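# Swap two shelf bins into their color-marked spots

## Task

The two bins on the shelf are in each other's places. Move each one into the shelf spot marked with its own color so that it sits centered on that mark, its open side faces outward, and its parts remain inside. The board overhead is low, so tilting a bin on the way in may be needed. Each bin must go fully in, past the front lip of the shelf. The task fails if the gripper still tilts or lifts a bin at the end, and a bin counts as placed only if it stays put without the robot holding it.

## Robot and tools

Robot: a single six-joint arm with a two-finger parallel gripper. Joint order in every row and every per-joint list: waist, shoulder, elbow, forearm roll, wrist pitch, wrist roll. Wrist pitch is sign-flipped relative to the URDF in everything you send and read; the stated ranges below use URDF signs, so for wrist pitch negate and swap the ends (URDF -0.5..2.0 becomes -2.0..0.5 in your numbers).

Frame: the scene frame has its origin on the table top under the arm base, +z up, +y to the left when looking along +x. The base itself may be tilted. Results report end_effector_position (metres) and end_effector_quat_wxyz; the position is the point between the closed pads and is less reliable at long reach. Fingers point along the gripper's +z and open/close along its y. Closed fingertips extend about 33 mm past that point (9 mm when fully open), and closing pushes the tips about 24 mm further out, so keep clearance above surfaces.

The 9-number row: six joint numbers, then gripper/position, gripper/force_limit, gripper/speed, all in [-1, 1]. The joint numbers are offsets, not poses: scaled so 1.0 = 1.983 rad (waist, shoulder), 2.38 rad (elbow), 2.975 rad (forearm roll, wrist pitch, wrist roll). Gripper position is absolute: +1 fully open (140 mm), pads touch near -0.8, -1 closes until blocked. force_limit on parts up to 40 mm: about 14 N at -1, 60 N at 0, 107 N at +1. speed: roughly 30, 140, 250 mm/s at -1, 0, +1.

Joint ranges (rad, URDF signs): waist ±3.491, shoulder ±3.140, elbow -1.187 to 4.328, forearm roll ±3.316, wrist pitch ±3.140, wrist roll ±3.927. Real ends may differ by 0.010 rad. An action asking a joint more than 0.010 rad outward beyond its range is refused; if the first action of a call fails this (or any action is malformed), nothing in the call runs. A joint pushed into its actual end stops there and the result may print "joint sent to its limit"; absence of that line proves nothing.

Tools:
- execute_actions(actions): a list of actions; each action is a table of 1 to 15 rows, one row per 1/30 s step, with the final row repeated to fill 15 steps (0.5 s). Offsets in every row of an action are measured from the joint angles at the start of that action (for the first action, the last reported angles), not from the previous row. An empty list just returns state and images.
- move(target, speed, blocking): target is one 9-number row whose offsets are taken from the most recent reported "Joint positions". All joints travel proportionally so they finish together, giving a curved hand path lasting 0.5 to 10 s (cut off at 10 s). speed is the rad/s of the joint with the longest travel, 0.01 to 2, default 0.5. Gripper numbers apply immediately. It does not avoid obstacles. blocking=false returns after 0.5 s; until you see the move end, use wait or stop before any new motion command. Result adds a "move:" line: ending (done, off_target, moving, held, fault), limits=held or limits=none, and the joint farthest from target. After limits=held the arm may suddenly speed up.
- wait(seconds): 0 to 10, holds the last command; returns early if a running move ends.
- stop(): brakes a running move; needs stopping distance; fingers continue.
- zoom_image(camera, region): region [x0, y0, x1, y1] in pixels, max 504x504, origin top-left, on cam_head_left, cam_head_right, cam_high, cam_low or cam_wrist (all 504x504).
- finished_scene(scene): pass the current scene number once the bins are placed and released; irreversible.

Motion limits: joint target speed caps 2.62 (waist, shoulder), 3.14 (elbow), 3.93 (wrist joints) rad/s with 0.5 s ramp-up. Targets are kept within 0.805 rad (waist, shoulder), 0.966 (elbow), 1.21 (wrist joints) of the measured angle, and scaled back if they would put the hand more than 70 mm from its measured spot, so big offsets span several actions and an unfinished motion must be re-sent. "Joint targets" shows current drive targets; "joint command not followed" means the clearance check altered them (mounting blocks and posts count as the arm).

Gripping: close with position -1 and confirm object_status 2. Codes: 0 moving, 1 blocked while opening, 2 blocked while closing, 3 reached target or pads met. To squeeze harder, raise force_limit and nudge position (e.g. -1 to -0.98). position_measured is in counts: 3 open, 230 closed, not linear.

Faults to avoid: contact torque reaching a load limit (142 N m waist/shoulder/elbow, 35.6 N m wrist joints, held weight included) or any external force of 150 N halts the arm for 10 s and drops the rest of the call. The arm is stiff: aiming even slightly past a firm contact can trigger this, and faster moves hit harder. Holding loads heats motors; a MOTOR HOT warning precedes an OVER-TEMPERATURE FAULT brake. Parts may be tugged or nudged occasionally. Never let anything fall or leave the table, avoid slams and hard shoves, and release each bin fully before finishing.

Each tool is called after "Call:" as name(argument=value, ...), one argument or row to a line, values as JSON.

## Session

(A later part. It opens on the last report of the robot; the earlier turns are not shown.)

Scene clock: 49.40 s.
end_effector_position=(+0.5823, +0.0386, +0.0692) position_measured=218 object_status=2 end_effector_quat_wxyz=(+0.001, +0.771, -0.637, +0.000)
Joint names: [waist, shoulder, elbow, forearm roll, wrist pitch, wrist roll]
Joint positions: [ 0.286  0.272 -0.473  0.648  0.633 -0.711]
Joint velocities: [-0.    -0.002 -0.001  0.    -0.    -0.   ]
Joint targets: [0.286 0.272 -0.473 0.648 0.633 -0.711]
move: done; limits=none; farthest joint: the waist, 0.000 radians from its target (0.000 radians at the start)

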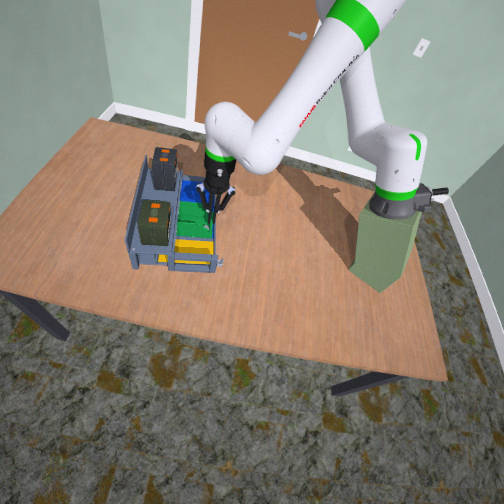

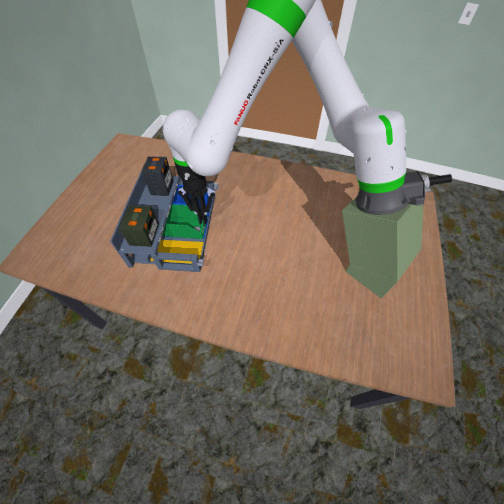

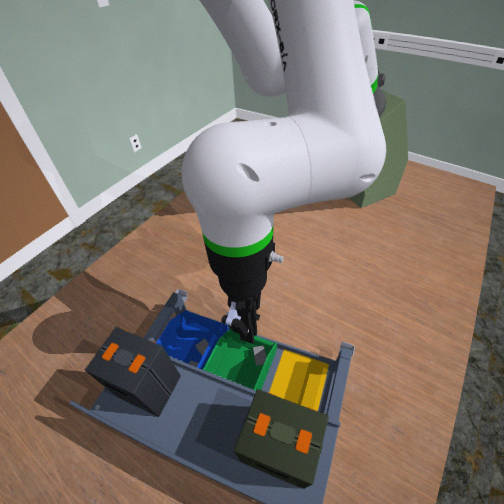

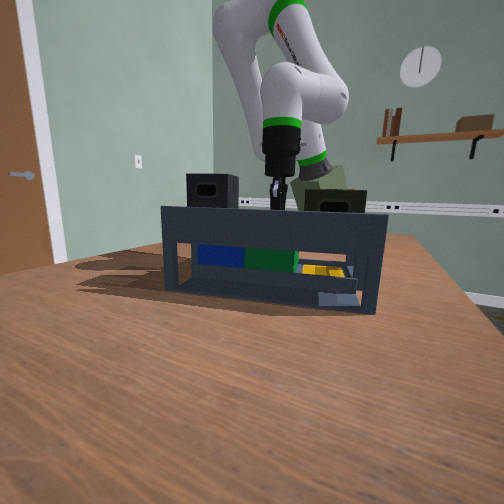

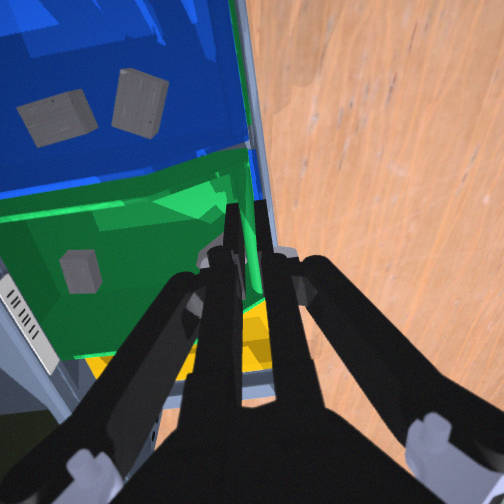

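Call:
move(
  target=[0,0,0,0,0,0.012,-0.98,0.8,-0.8],
  speed=0.05,
)

Call:
move(
  target=[0.0928,0.0338,-0.0021,0.0218,0.0094,-0.0807,-0.98,0.8,-0.8],
  speed=0.08,
)

Call:
zoom_image(
  camera="cam_head_right",
  region=[110, 150, 250, 290],
)

Scene clock: 56.73 s.
end_effector_position=(+0.5823, +0.0386, +0.0693) position_measured=225 object_status=2 end_effector_quat_wxyz=(+0.001, +0.782, -0.623, +0.000)
Joint names: [waist, shoulder, elbow, forearm roll, wrist pitch, wrist roll]
Joint positions: [ 0.286  0.272 -0.473  0.648  0.633 -0.675]
Joint velocities: [-0.     0.001  0.001  0.002  0.    -0.   ]
Joint targets: [0.286 0.272 -0.473 0.648 0.633 -0.675]
move: done; limits=none; farthest joint: the waist, 0.000 radians from its target (0.000 radians at the start)

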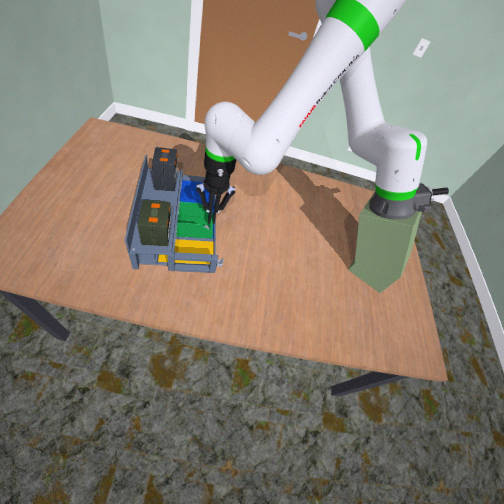

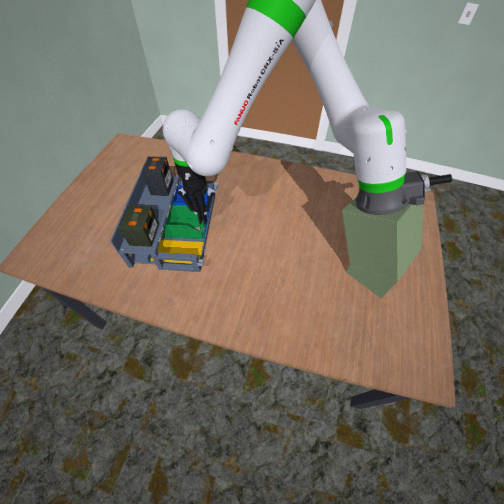

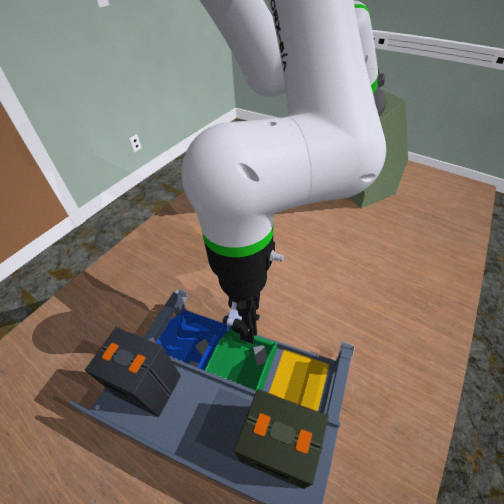

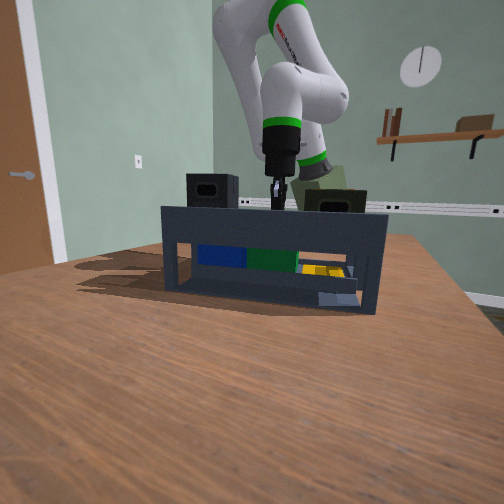

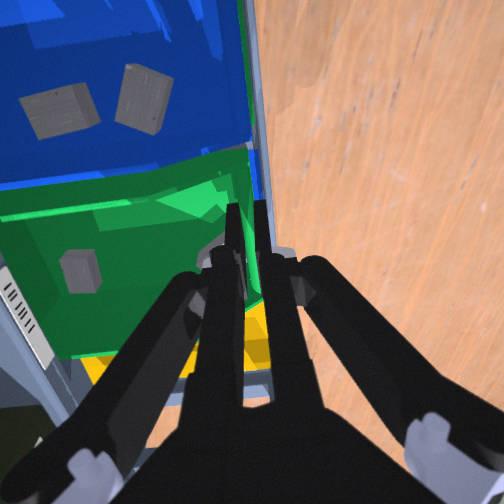

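Scene clock: 60.03 s.
end_effector_position=(+0.5586, +0.1397, +0.0709) position_measured=225 object_status=2 end_effector_quat_wxyz=(+0.002, +0.784, -0.621, +0.000)
Joint names: [waist, shoulder, elbow, forearm roll, wrist pitch, wrist roll]
Joint positions: [ 0.47   0.339 -0.478  0.713  0.661 -0.915]
Joint velocities: [ 0.     0.001 -0.    -0.     0.001 -0.   ]
Joint targets: [0.470 0.339 -0.478 0.713 0.661 -0.915]
move: done; limits=none; farthest joint: the waist, 0.000 radians from its target (0.184 radians at the start)

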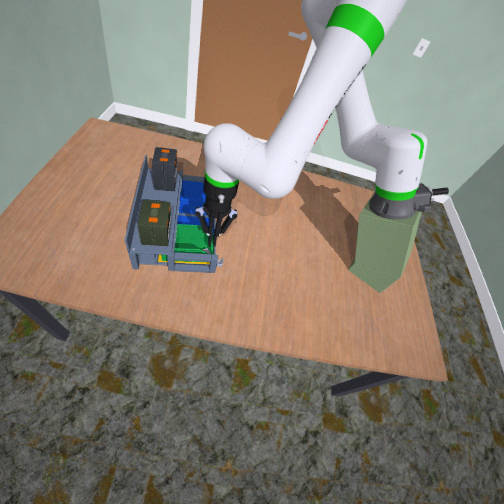

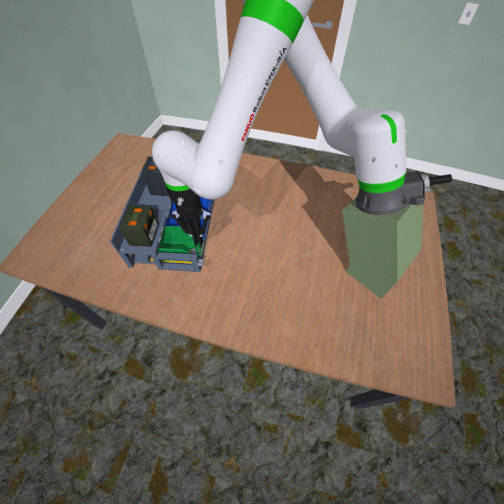

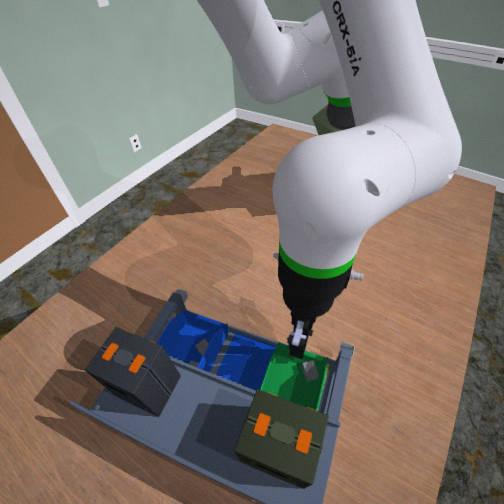

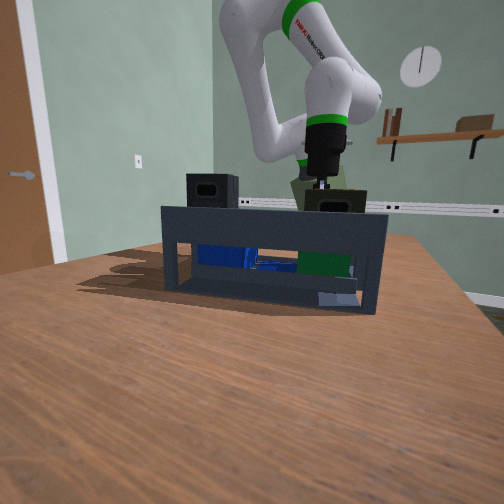

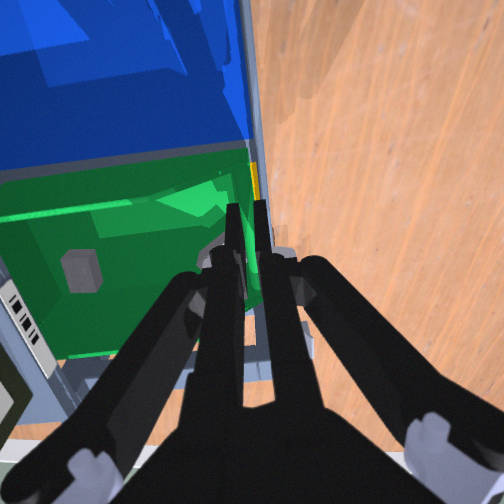

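Region (110, 150, 250, 290) of cam_head_right's 504x504 image, scaled by 3.600, with more detail than that image has.

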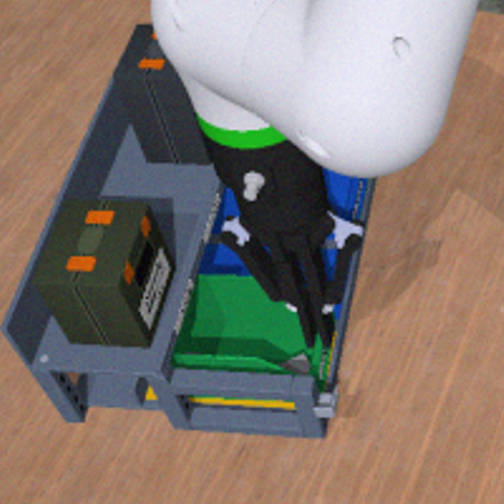

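Call:
move(
  target=[0.007,0.0033,-0.0002,0.0017,0.0004,-0.0062,-0.98,0.8,-0.8],
  speed=0.05,
)

Call:
move(
  target=[0,0,0,0,0,0,-0.5,0,0],
)

Call:
move(
  target=[0.024,-0.0464,0.0076,-0.019,0.0356,0.0128,-0.5,0,0],
  speed=0.2,
)

Call:
move(
  target=[-0.2012,-0.0487,0.0397,-0.0679,-0.007,0.196,-0.5,0,0],
  speed=0.5,
)

Scene clock: 68.27 s.
end_effector_position=(+0.5558, +0.1474, +0.0706) position_measured=225 object_status=2 end_effector_quat_wxyz=(+0.002, +0.784, -0.621, +0.000)
Joint names: [waist, shoulder, elbow, forearm roll, wrist pitch, wrist roll]
Joint positions: [ 0.484  0.345 -0.478  0.718  0.662 -0.934]
Joint velocities: [ 0.     0.001  0.     0.    -0.    -0.001]
Joint targets: [0.484 0.345 -0.478 0.718 0.662 -0.934]
move: done; limits=none; farthest joint: the waist, 0.000 radians from its target (0.014 radians at the start)

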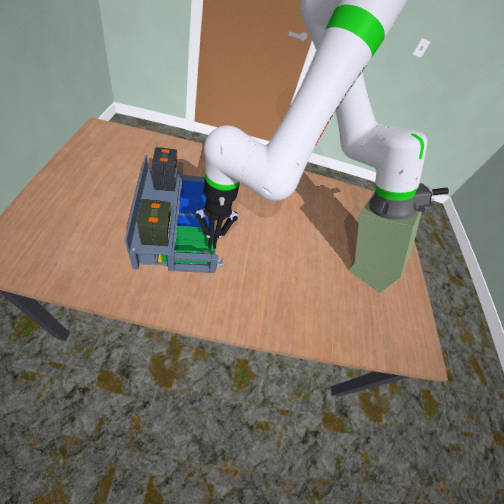

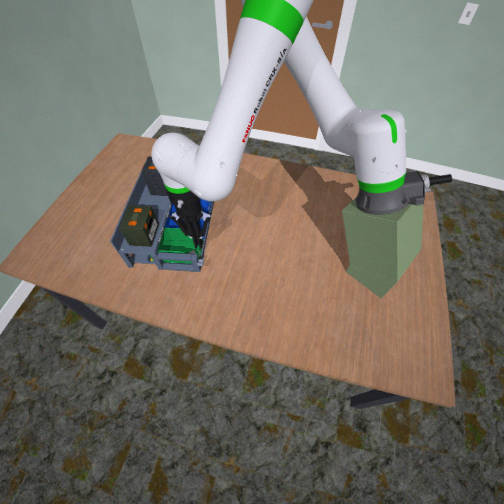

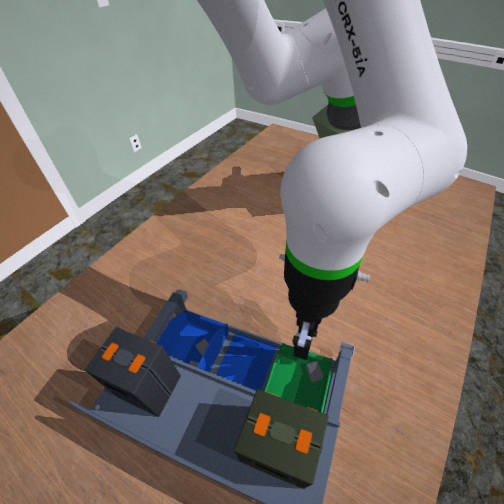

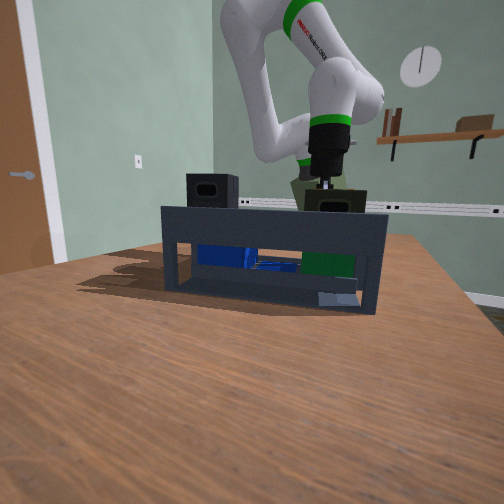

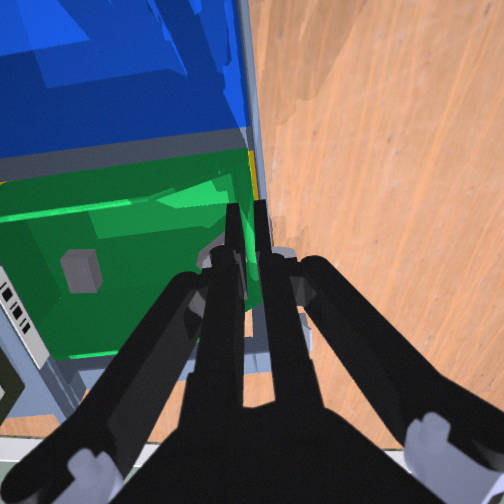

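Scene clock: 68.77 s.
end_effector_position=(+0.5558, +0.1474, +0.0706) position_measured=192 object_status=3 end_effector_quat_wxyz=(+0.002, +0.784, -0.621, +0.000)
Joint names: [waist, shoulder, elbow, forearm roll, wrist pitch, wrist roll]
Joint positions: [ 0.484  0.345 -0.478  0.718  0.662 -0.934]
Joint velocities: [ 0.     0.001 -0.     0.     0.    -0.   ]
Joint targets: [0.484 0.345 -0.478 0.718 0.662 -0.934]
move: done; limits=none; farthest joint: the waist, 0.000 radians from its target (0.000 radians at the start)

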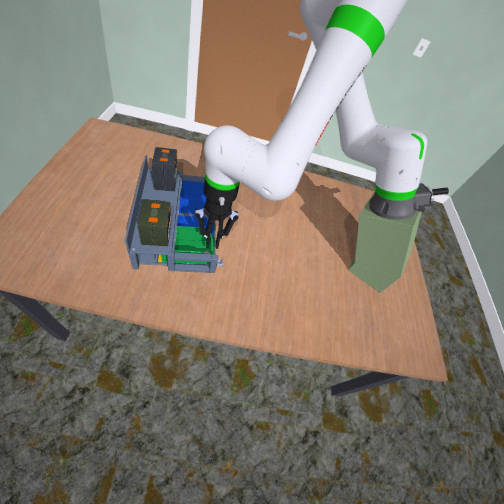

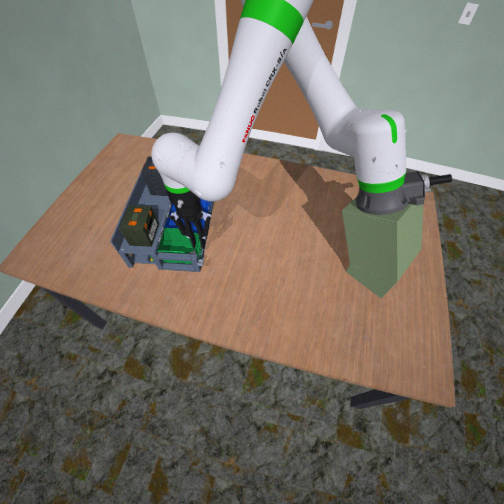

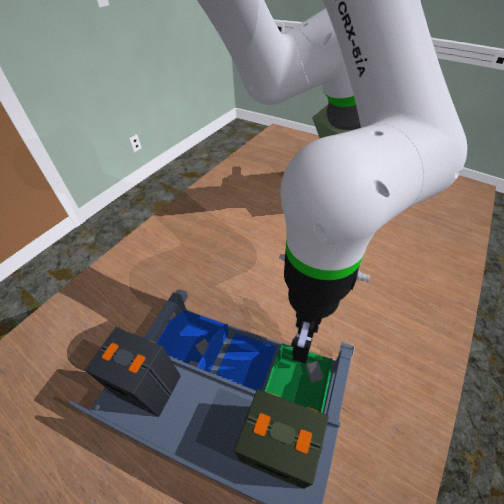

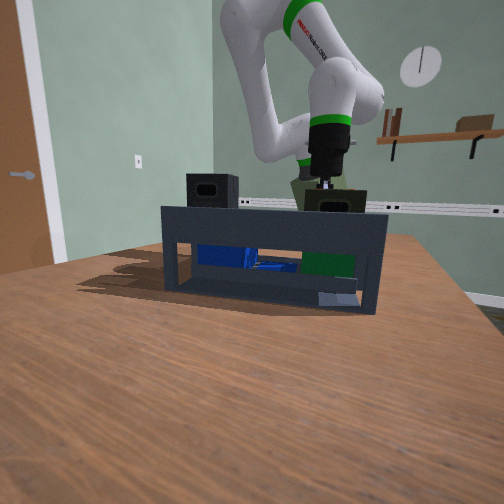

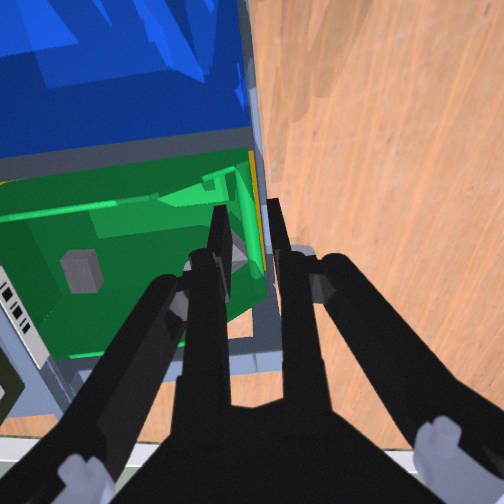

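Scene clock: 69.63 s.
end_effector_position=(+0.5642, +0.1434, +0.1222) position_measured=192 object_status=3 end_effector_quat_wxyz=(-0.001, +0.781, -0.624, +0.009)
Joint names: [waist, shoulder, elbow, forearm roll, wrist pitch, wrist roll]
Joint positions: [ 0.531  0.254 -0.46   0.662  0.768 -0.896]
Joint velocities: [ 0.    -0.001  0.     0.001  0.     0.001]
Joint targets: [0.531 0.253 -0.460 0.662 0.768 -0.896]
move: done; limits=none; farthest joint: the shoulder, 0.001 radians from its target (0.093 radians at the start)

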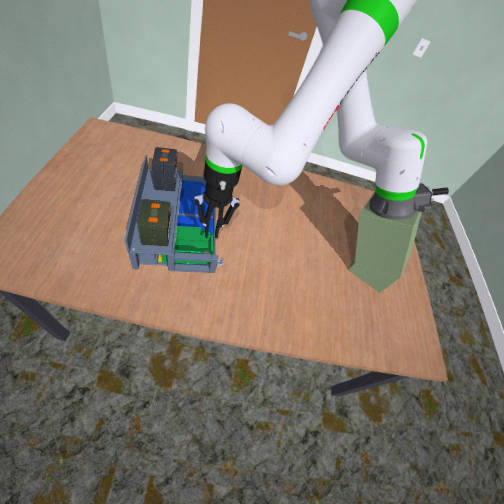

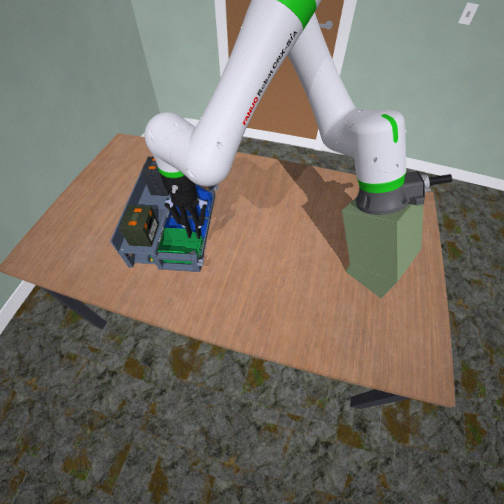

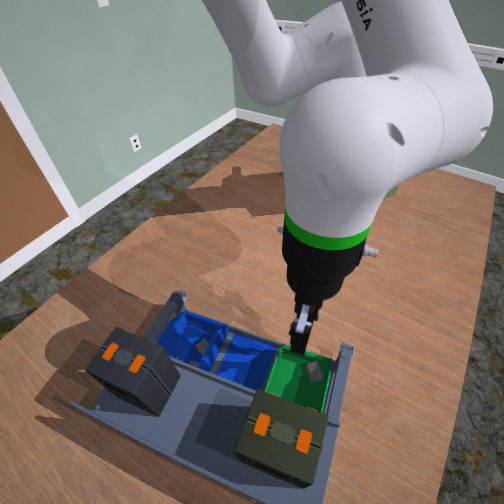

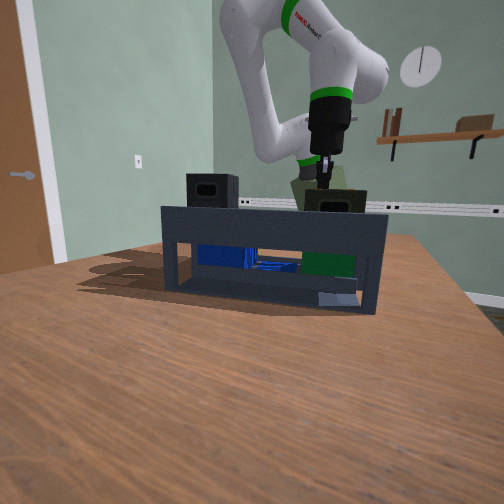

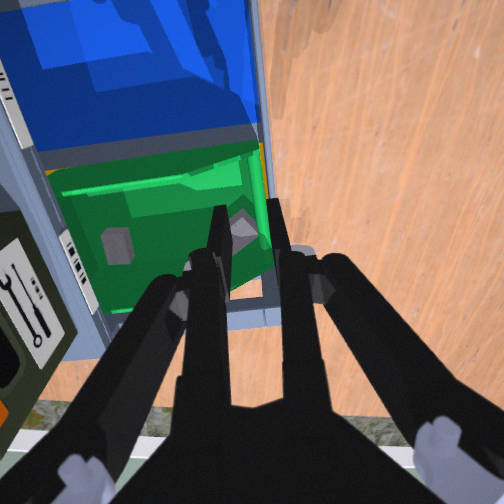

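Scene clock: 71.20 s.
end_effector_position=(+0.6095, -0.0631, +0.1208) position_measured=192 object_status=3 end_effector_quat_wxyz=(-0.005, +0.784, -0.620, -0.001)
Joint names: [waist, shoulder, elbow, forearm roll, wrist pitch, wrist roll]
Joint positions: [ 0.132  0.157 -0.366  0.46   0.747 -0.313]
Joint velocities: [-0.001  0.001  0.     0.     0.     0.001]
Joint targets: [0.132 0.157 -0.366 0.460 0.747 -0.313]
move: done; limits=none; farthest joint: the waist, 0.000 radians from its target (0.399 radians at the start)

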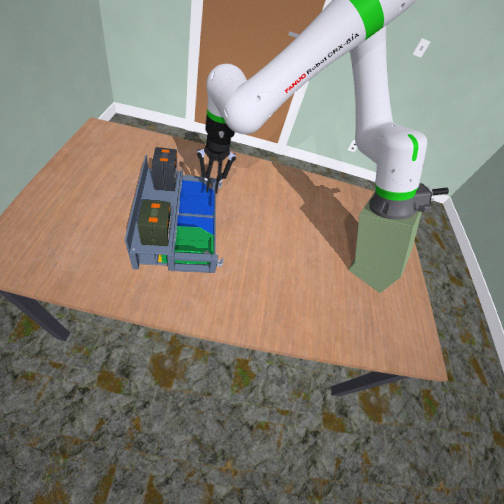

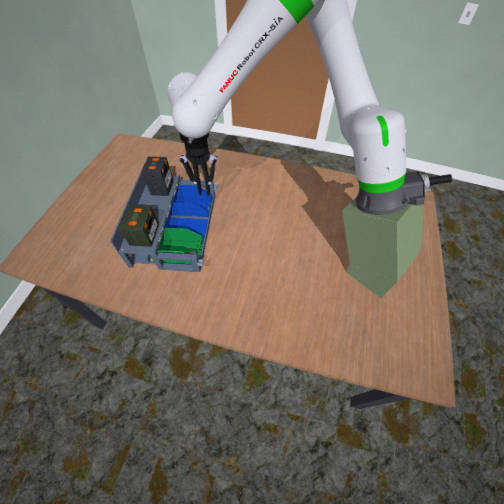

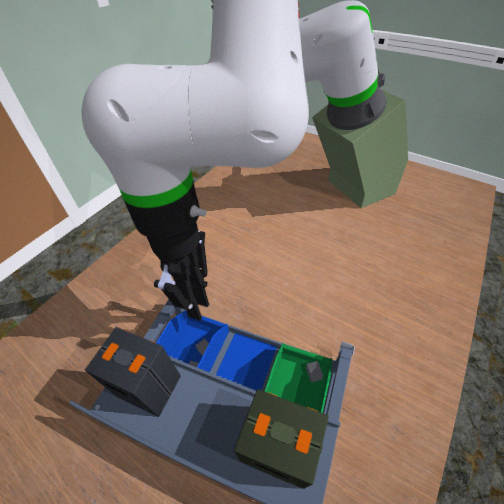

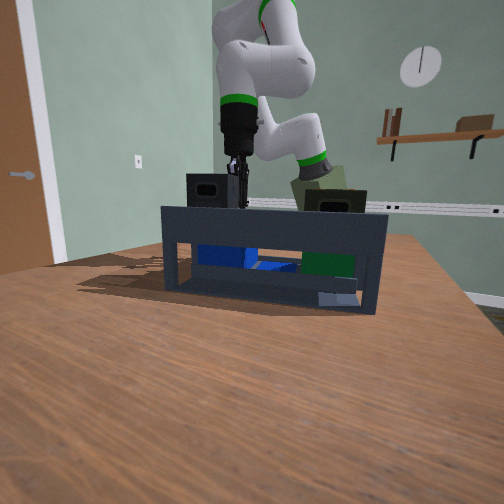

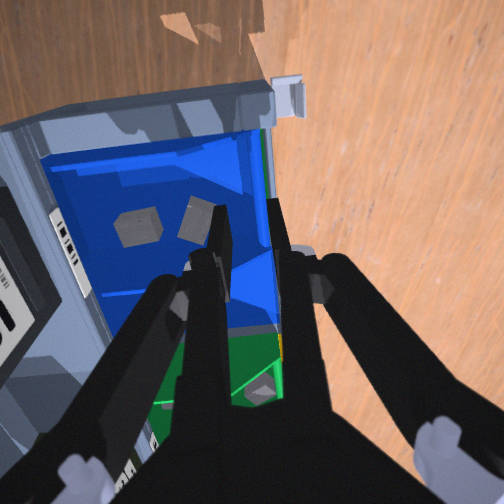

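Call:
move(
  target=[-0.0232,0.0424,-0.0139,0.0202,-0.0376,-0.0218,-0.38,0,0],
  speed=0.08,
)

Scene clock: 74.93 s.
end_effector_position=(+0.6018, -0.0706, +0.0697) position_measured=177 object_status=3 end_effector_quat_wxyz=(+0.001, +0.777, -0.630, -0.000)
Joint names: [waist, shoulder, elbow, forearm roll, wrist pitch, wrist roll]
Joint positions: [ 0.086  0.241 -0.399  0.52   0.635 -0.377]
Joint velocities: [-0.     0.001  0.    -0.     0.001 -0.   ]
Joint targets: [0.086 0.241 -0.399 0.520 0.635 -0.377]
move: done; limits=none; farthest joint: the waist, 0.000 radians from its target (0.046 radians at the start)

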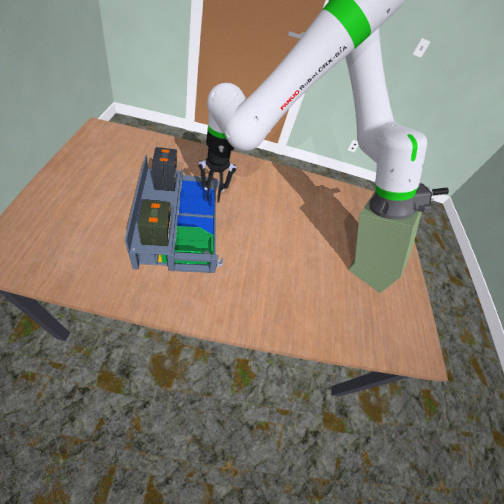

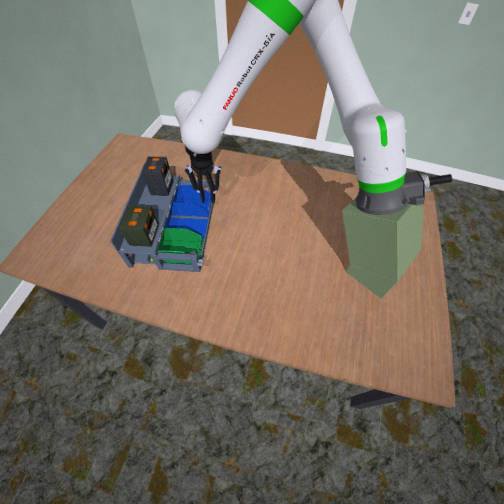

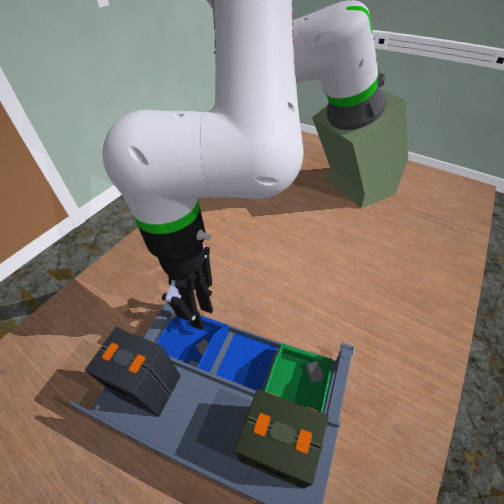

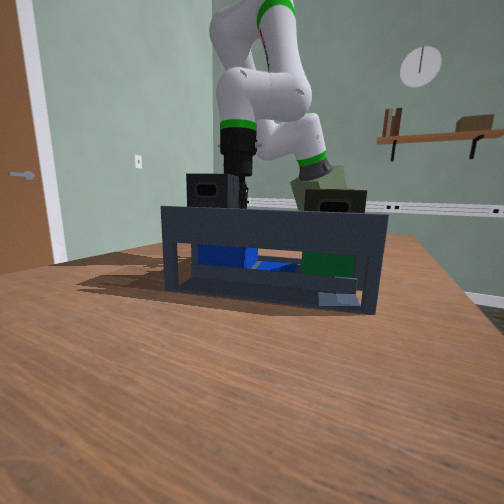

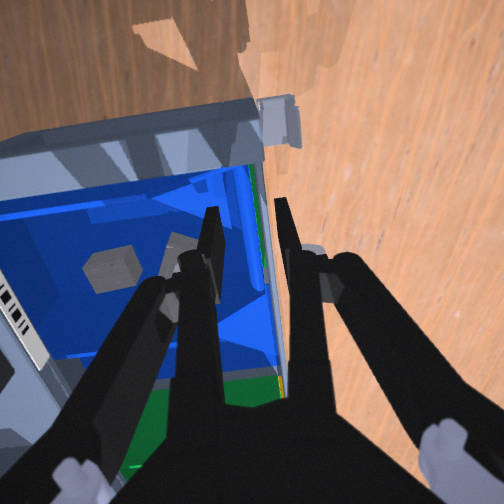

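Call:
move(
  target=[0,0,0,0,0,0,-1,0.6,-0.5],
)

Call:
move(
  target=[0.1016,0.0141,-0.0309,0.0424,0.0003,-0.1059,-1,0.6,-0.5],
  speed=0.12,
)

Scene clock: 77.03 s.
end_effector_position=(+0.6018, -0.0706, +0.0697) position_measured=224 object_status=2 end_effector_quat_wxyz=(+0.001, +0.777, -0.630, -0.000)
Joint names: [waist, shoulder, elbow, forearm roll, wrist pitch, wrist roll]
Joint positions: [ 0.086  0.241 -0.399  0.52   0.635 -0.377]
Joint velocities: [-0.    -0.001  0.    -0.001  0.     0.   ]
Joint targets: [0.086 0.241 -0.399 0.520 0.635 -0.377]
move: done; limits=none; farthest joint: the waist, 0.000 radians from its target (0.000 radians at the start)

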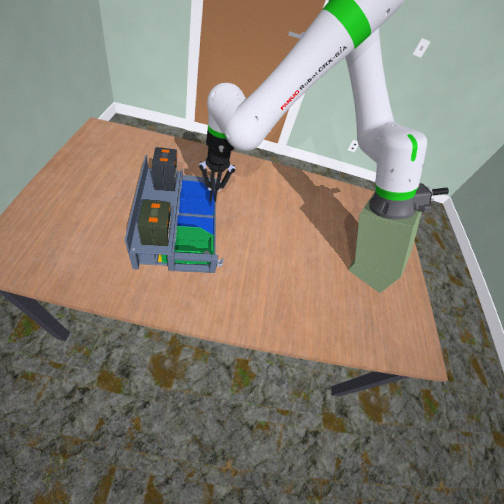

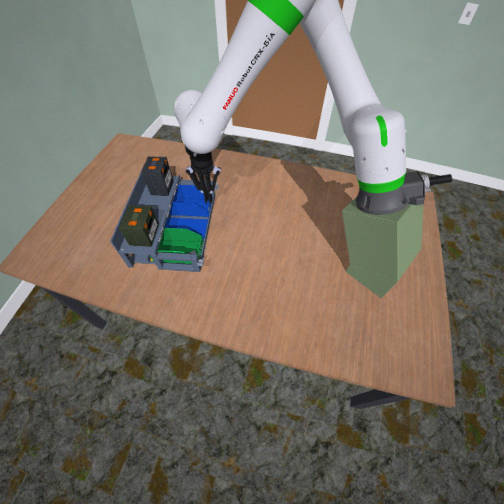

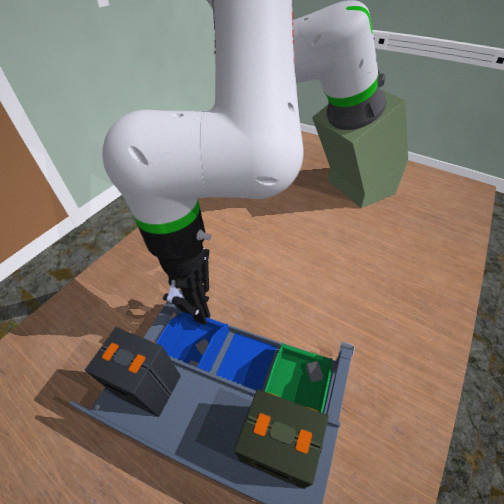

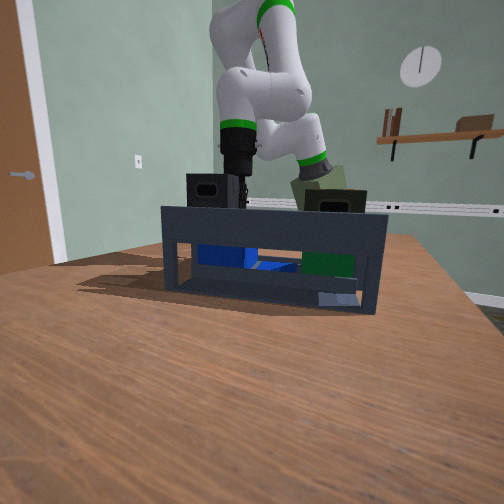

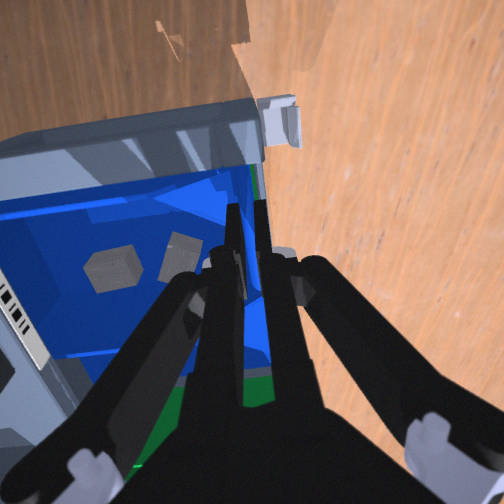

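Scene clock: 79.97 s.
end_effector_position=(+0.5824, +0.0389, +0.0709) position_measured=224 object_status=2 end_effector_quat_wxyz=(+0.001, +0.777, -0.630, +0.000)
Joint names: [waist, shoulder, elbow, forearm roll, wrist pitch, wrist roll]
Joint positions: [ 0.288  0.269 -0.472  0.646  0.636 -0.692]
Joint velocities: [ 0.     0.001 -0.001  0.002 -0.001 -0.   ]
Joint targets: [0.288 0.269 -0.472 0.646 0.636 -0.692]
move: done; limits=none; farthest joint: the waist, 0.000 radians from its target (0.201 radians at the start)

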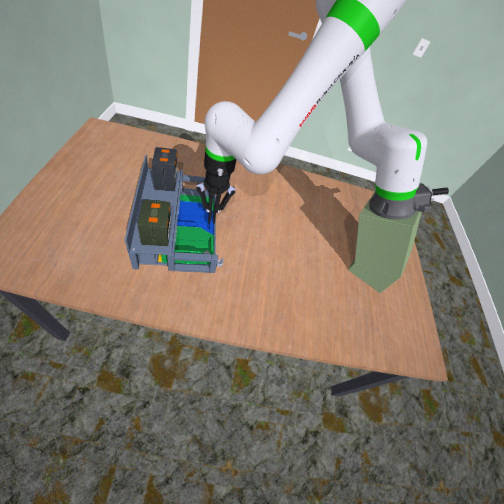

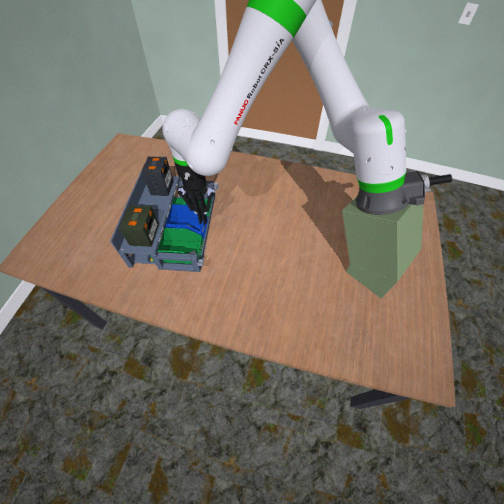

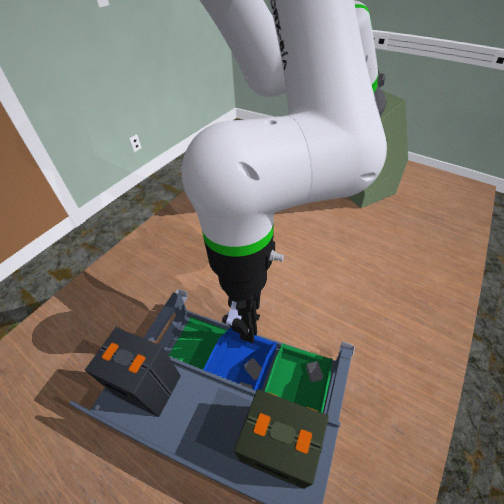

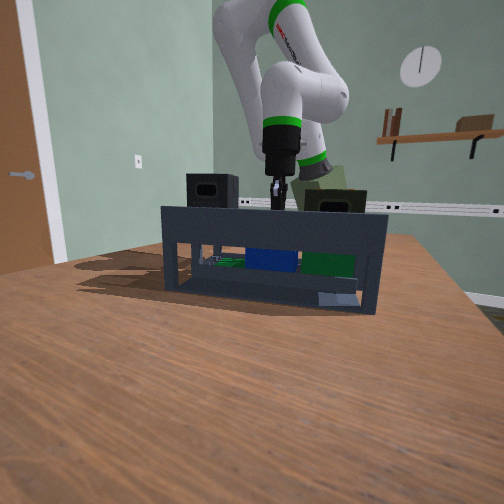

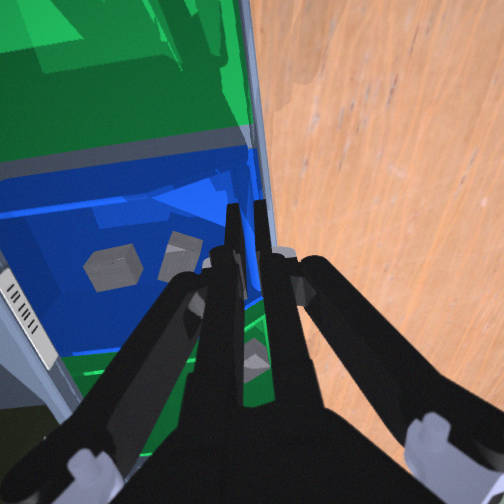

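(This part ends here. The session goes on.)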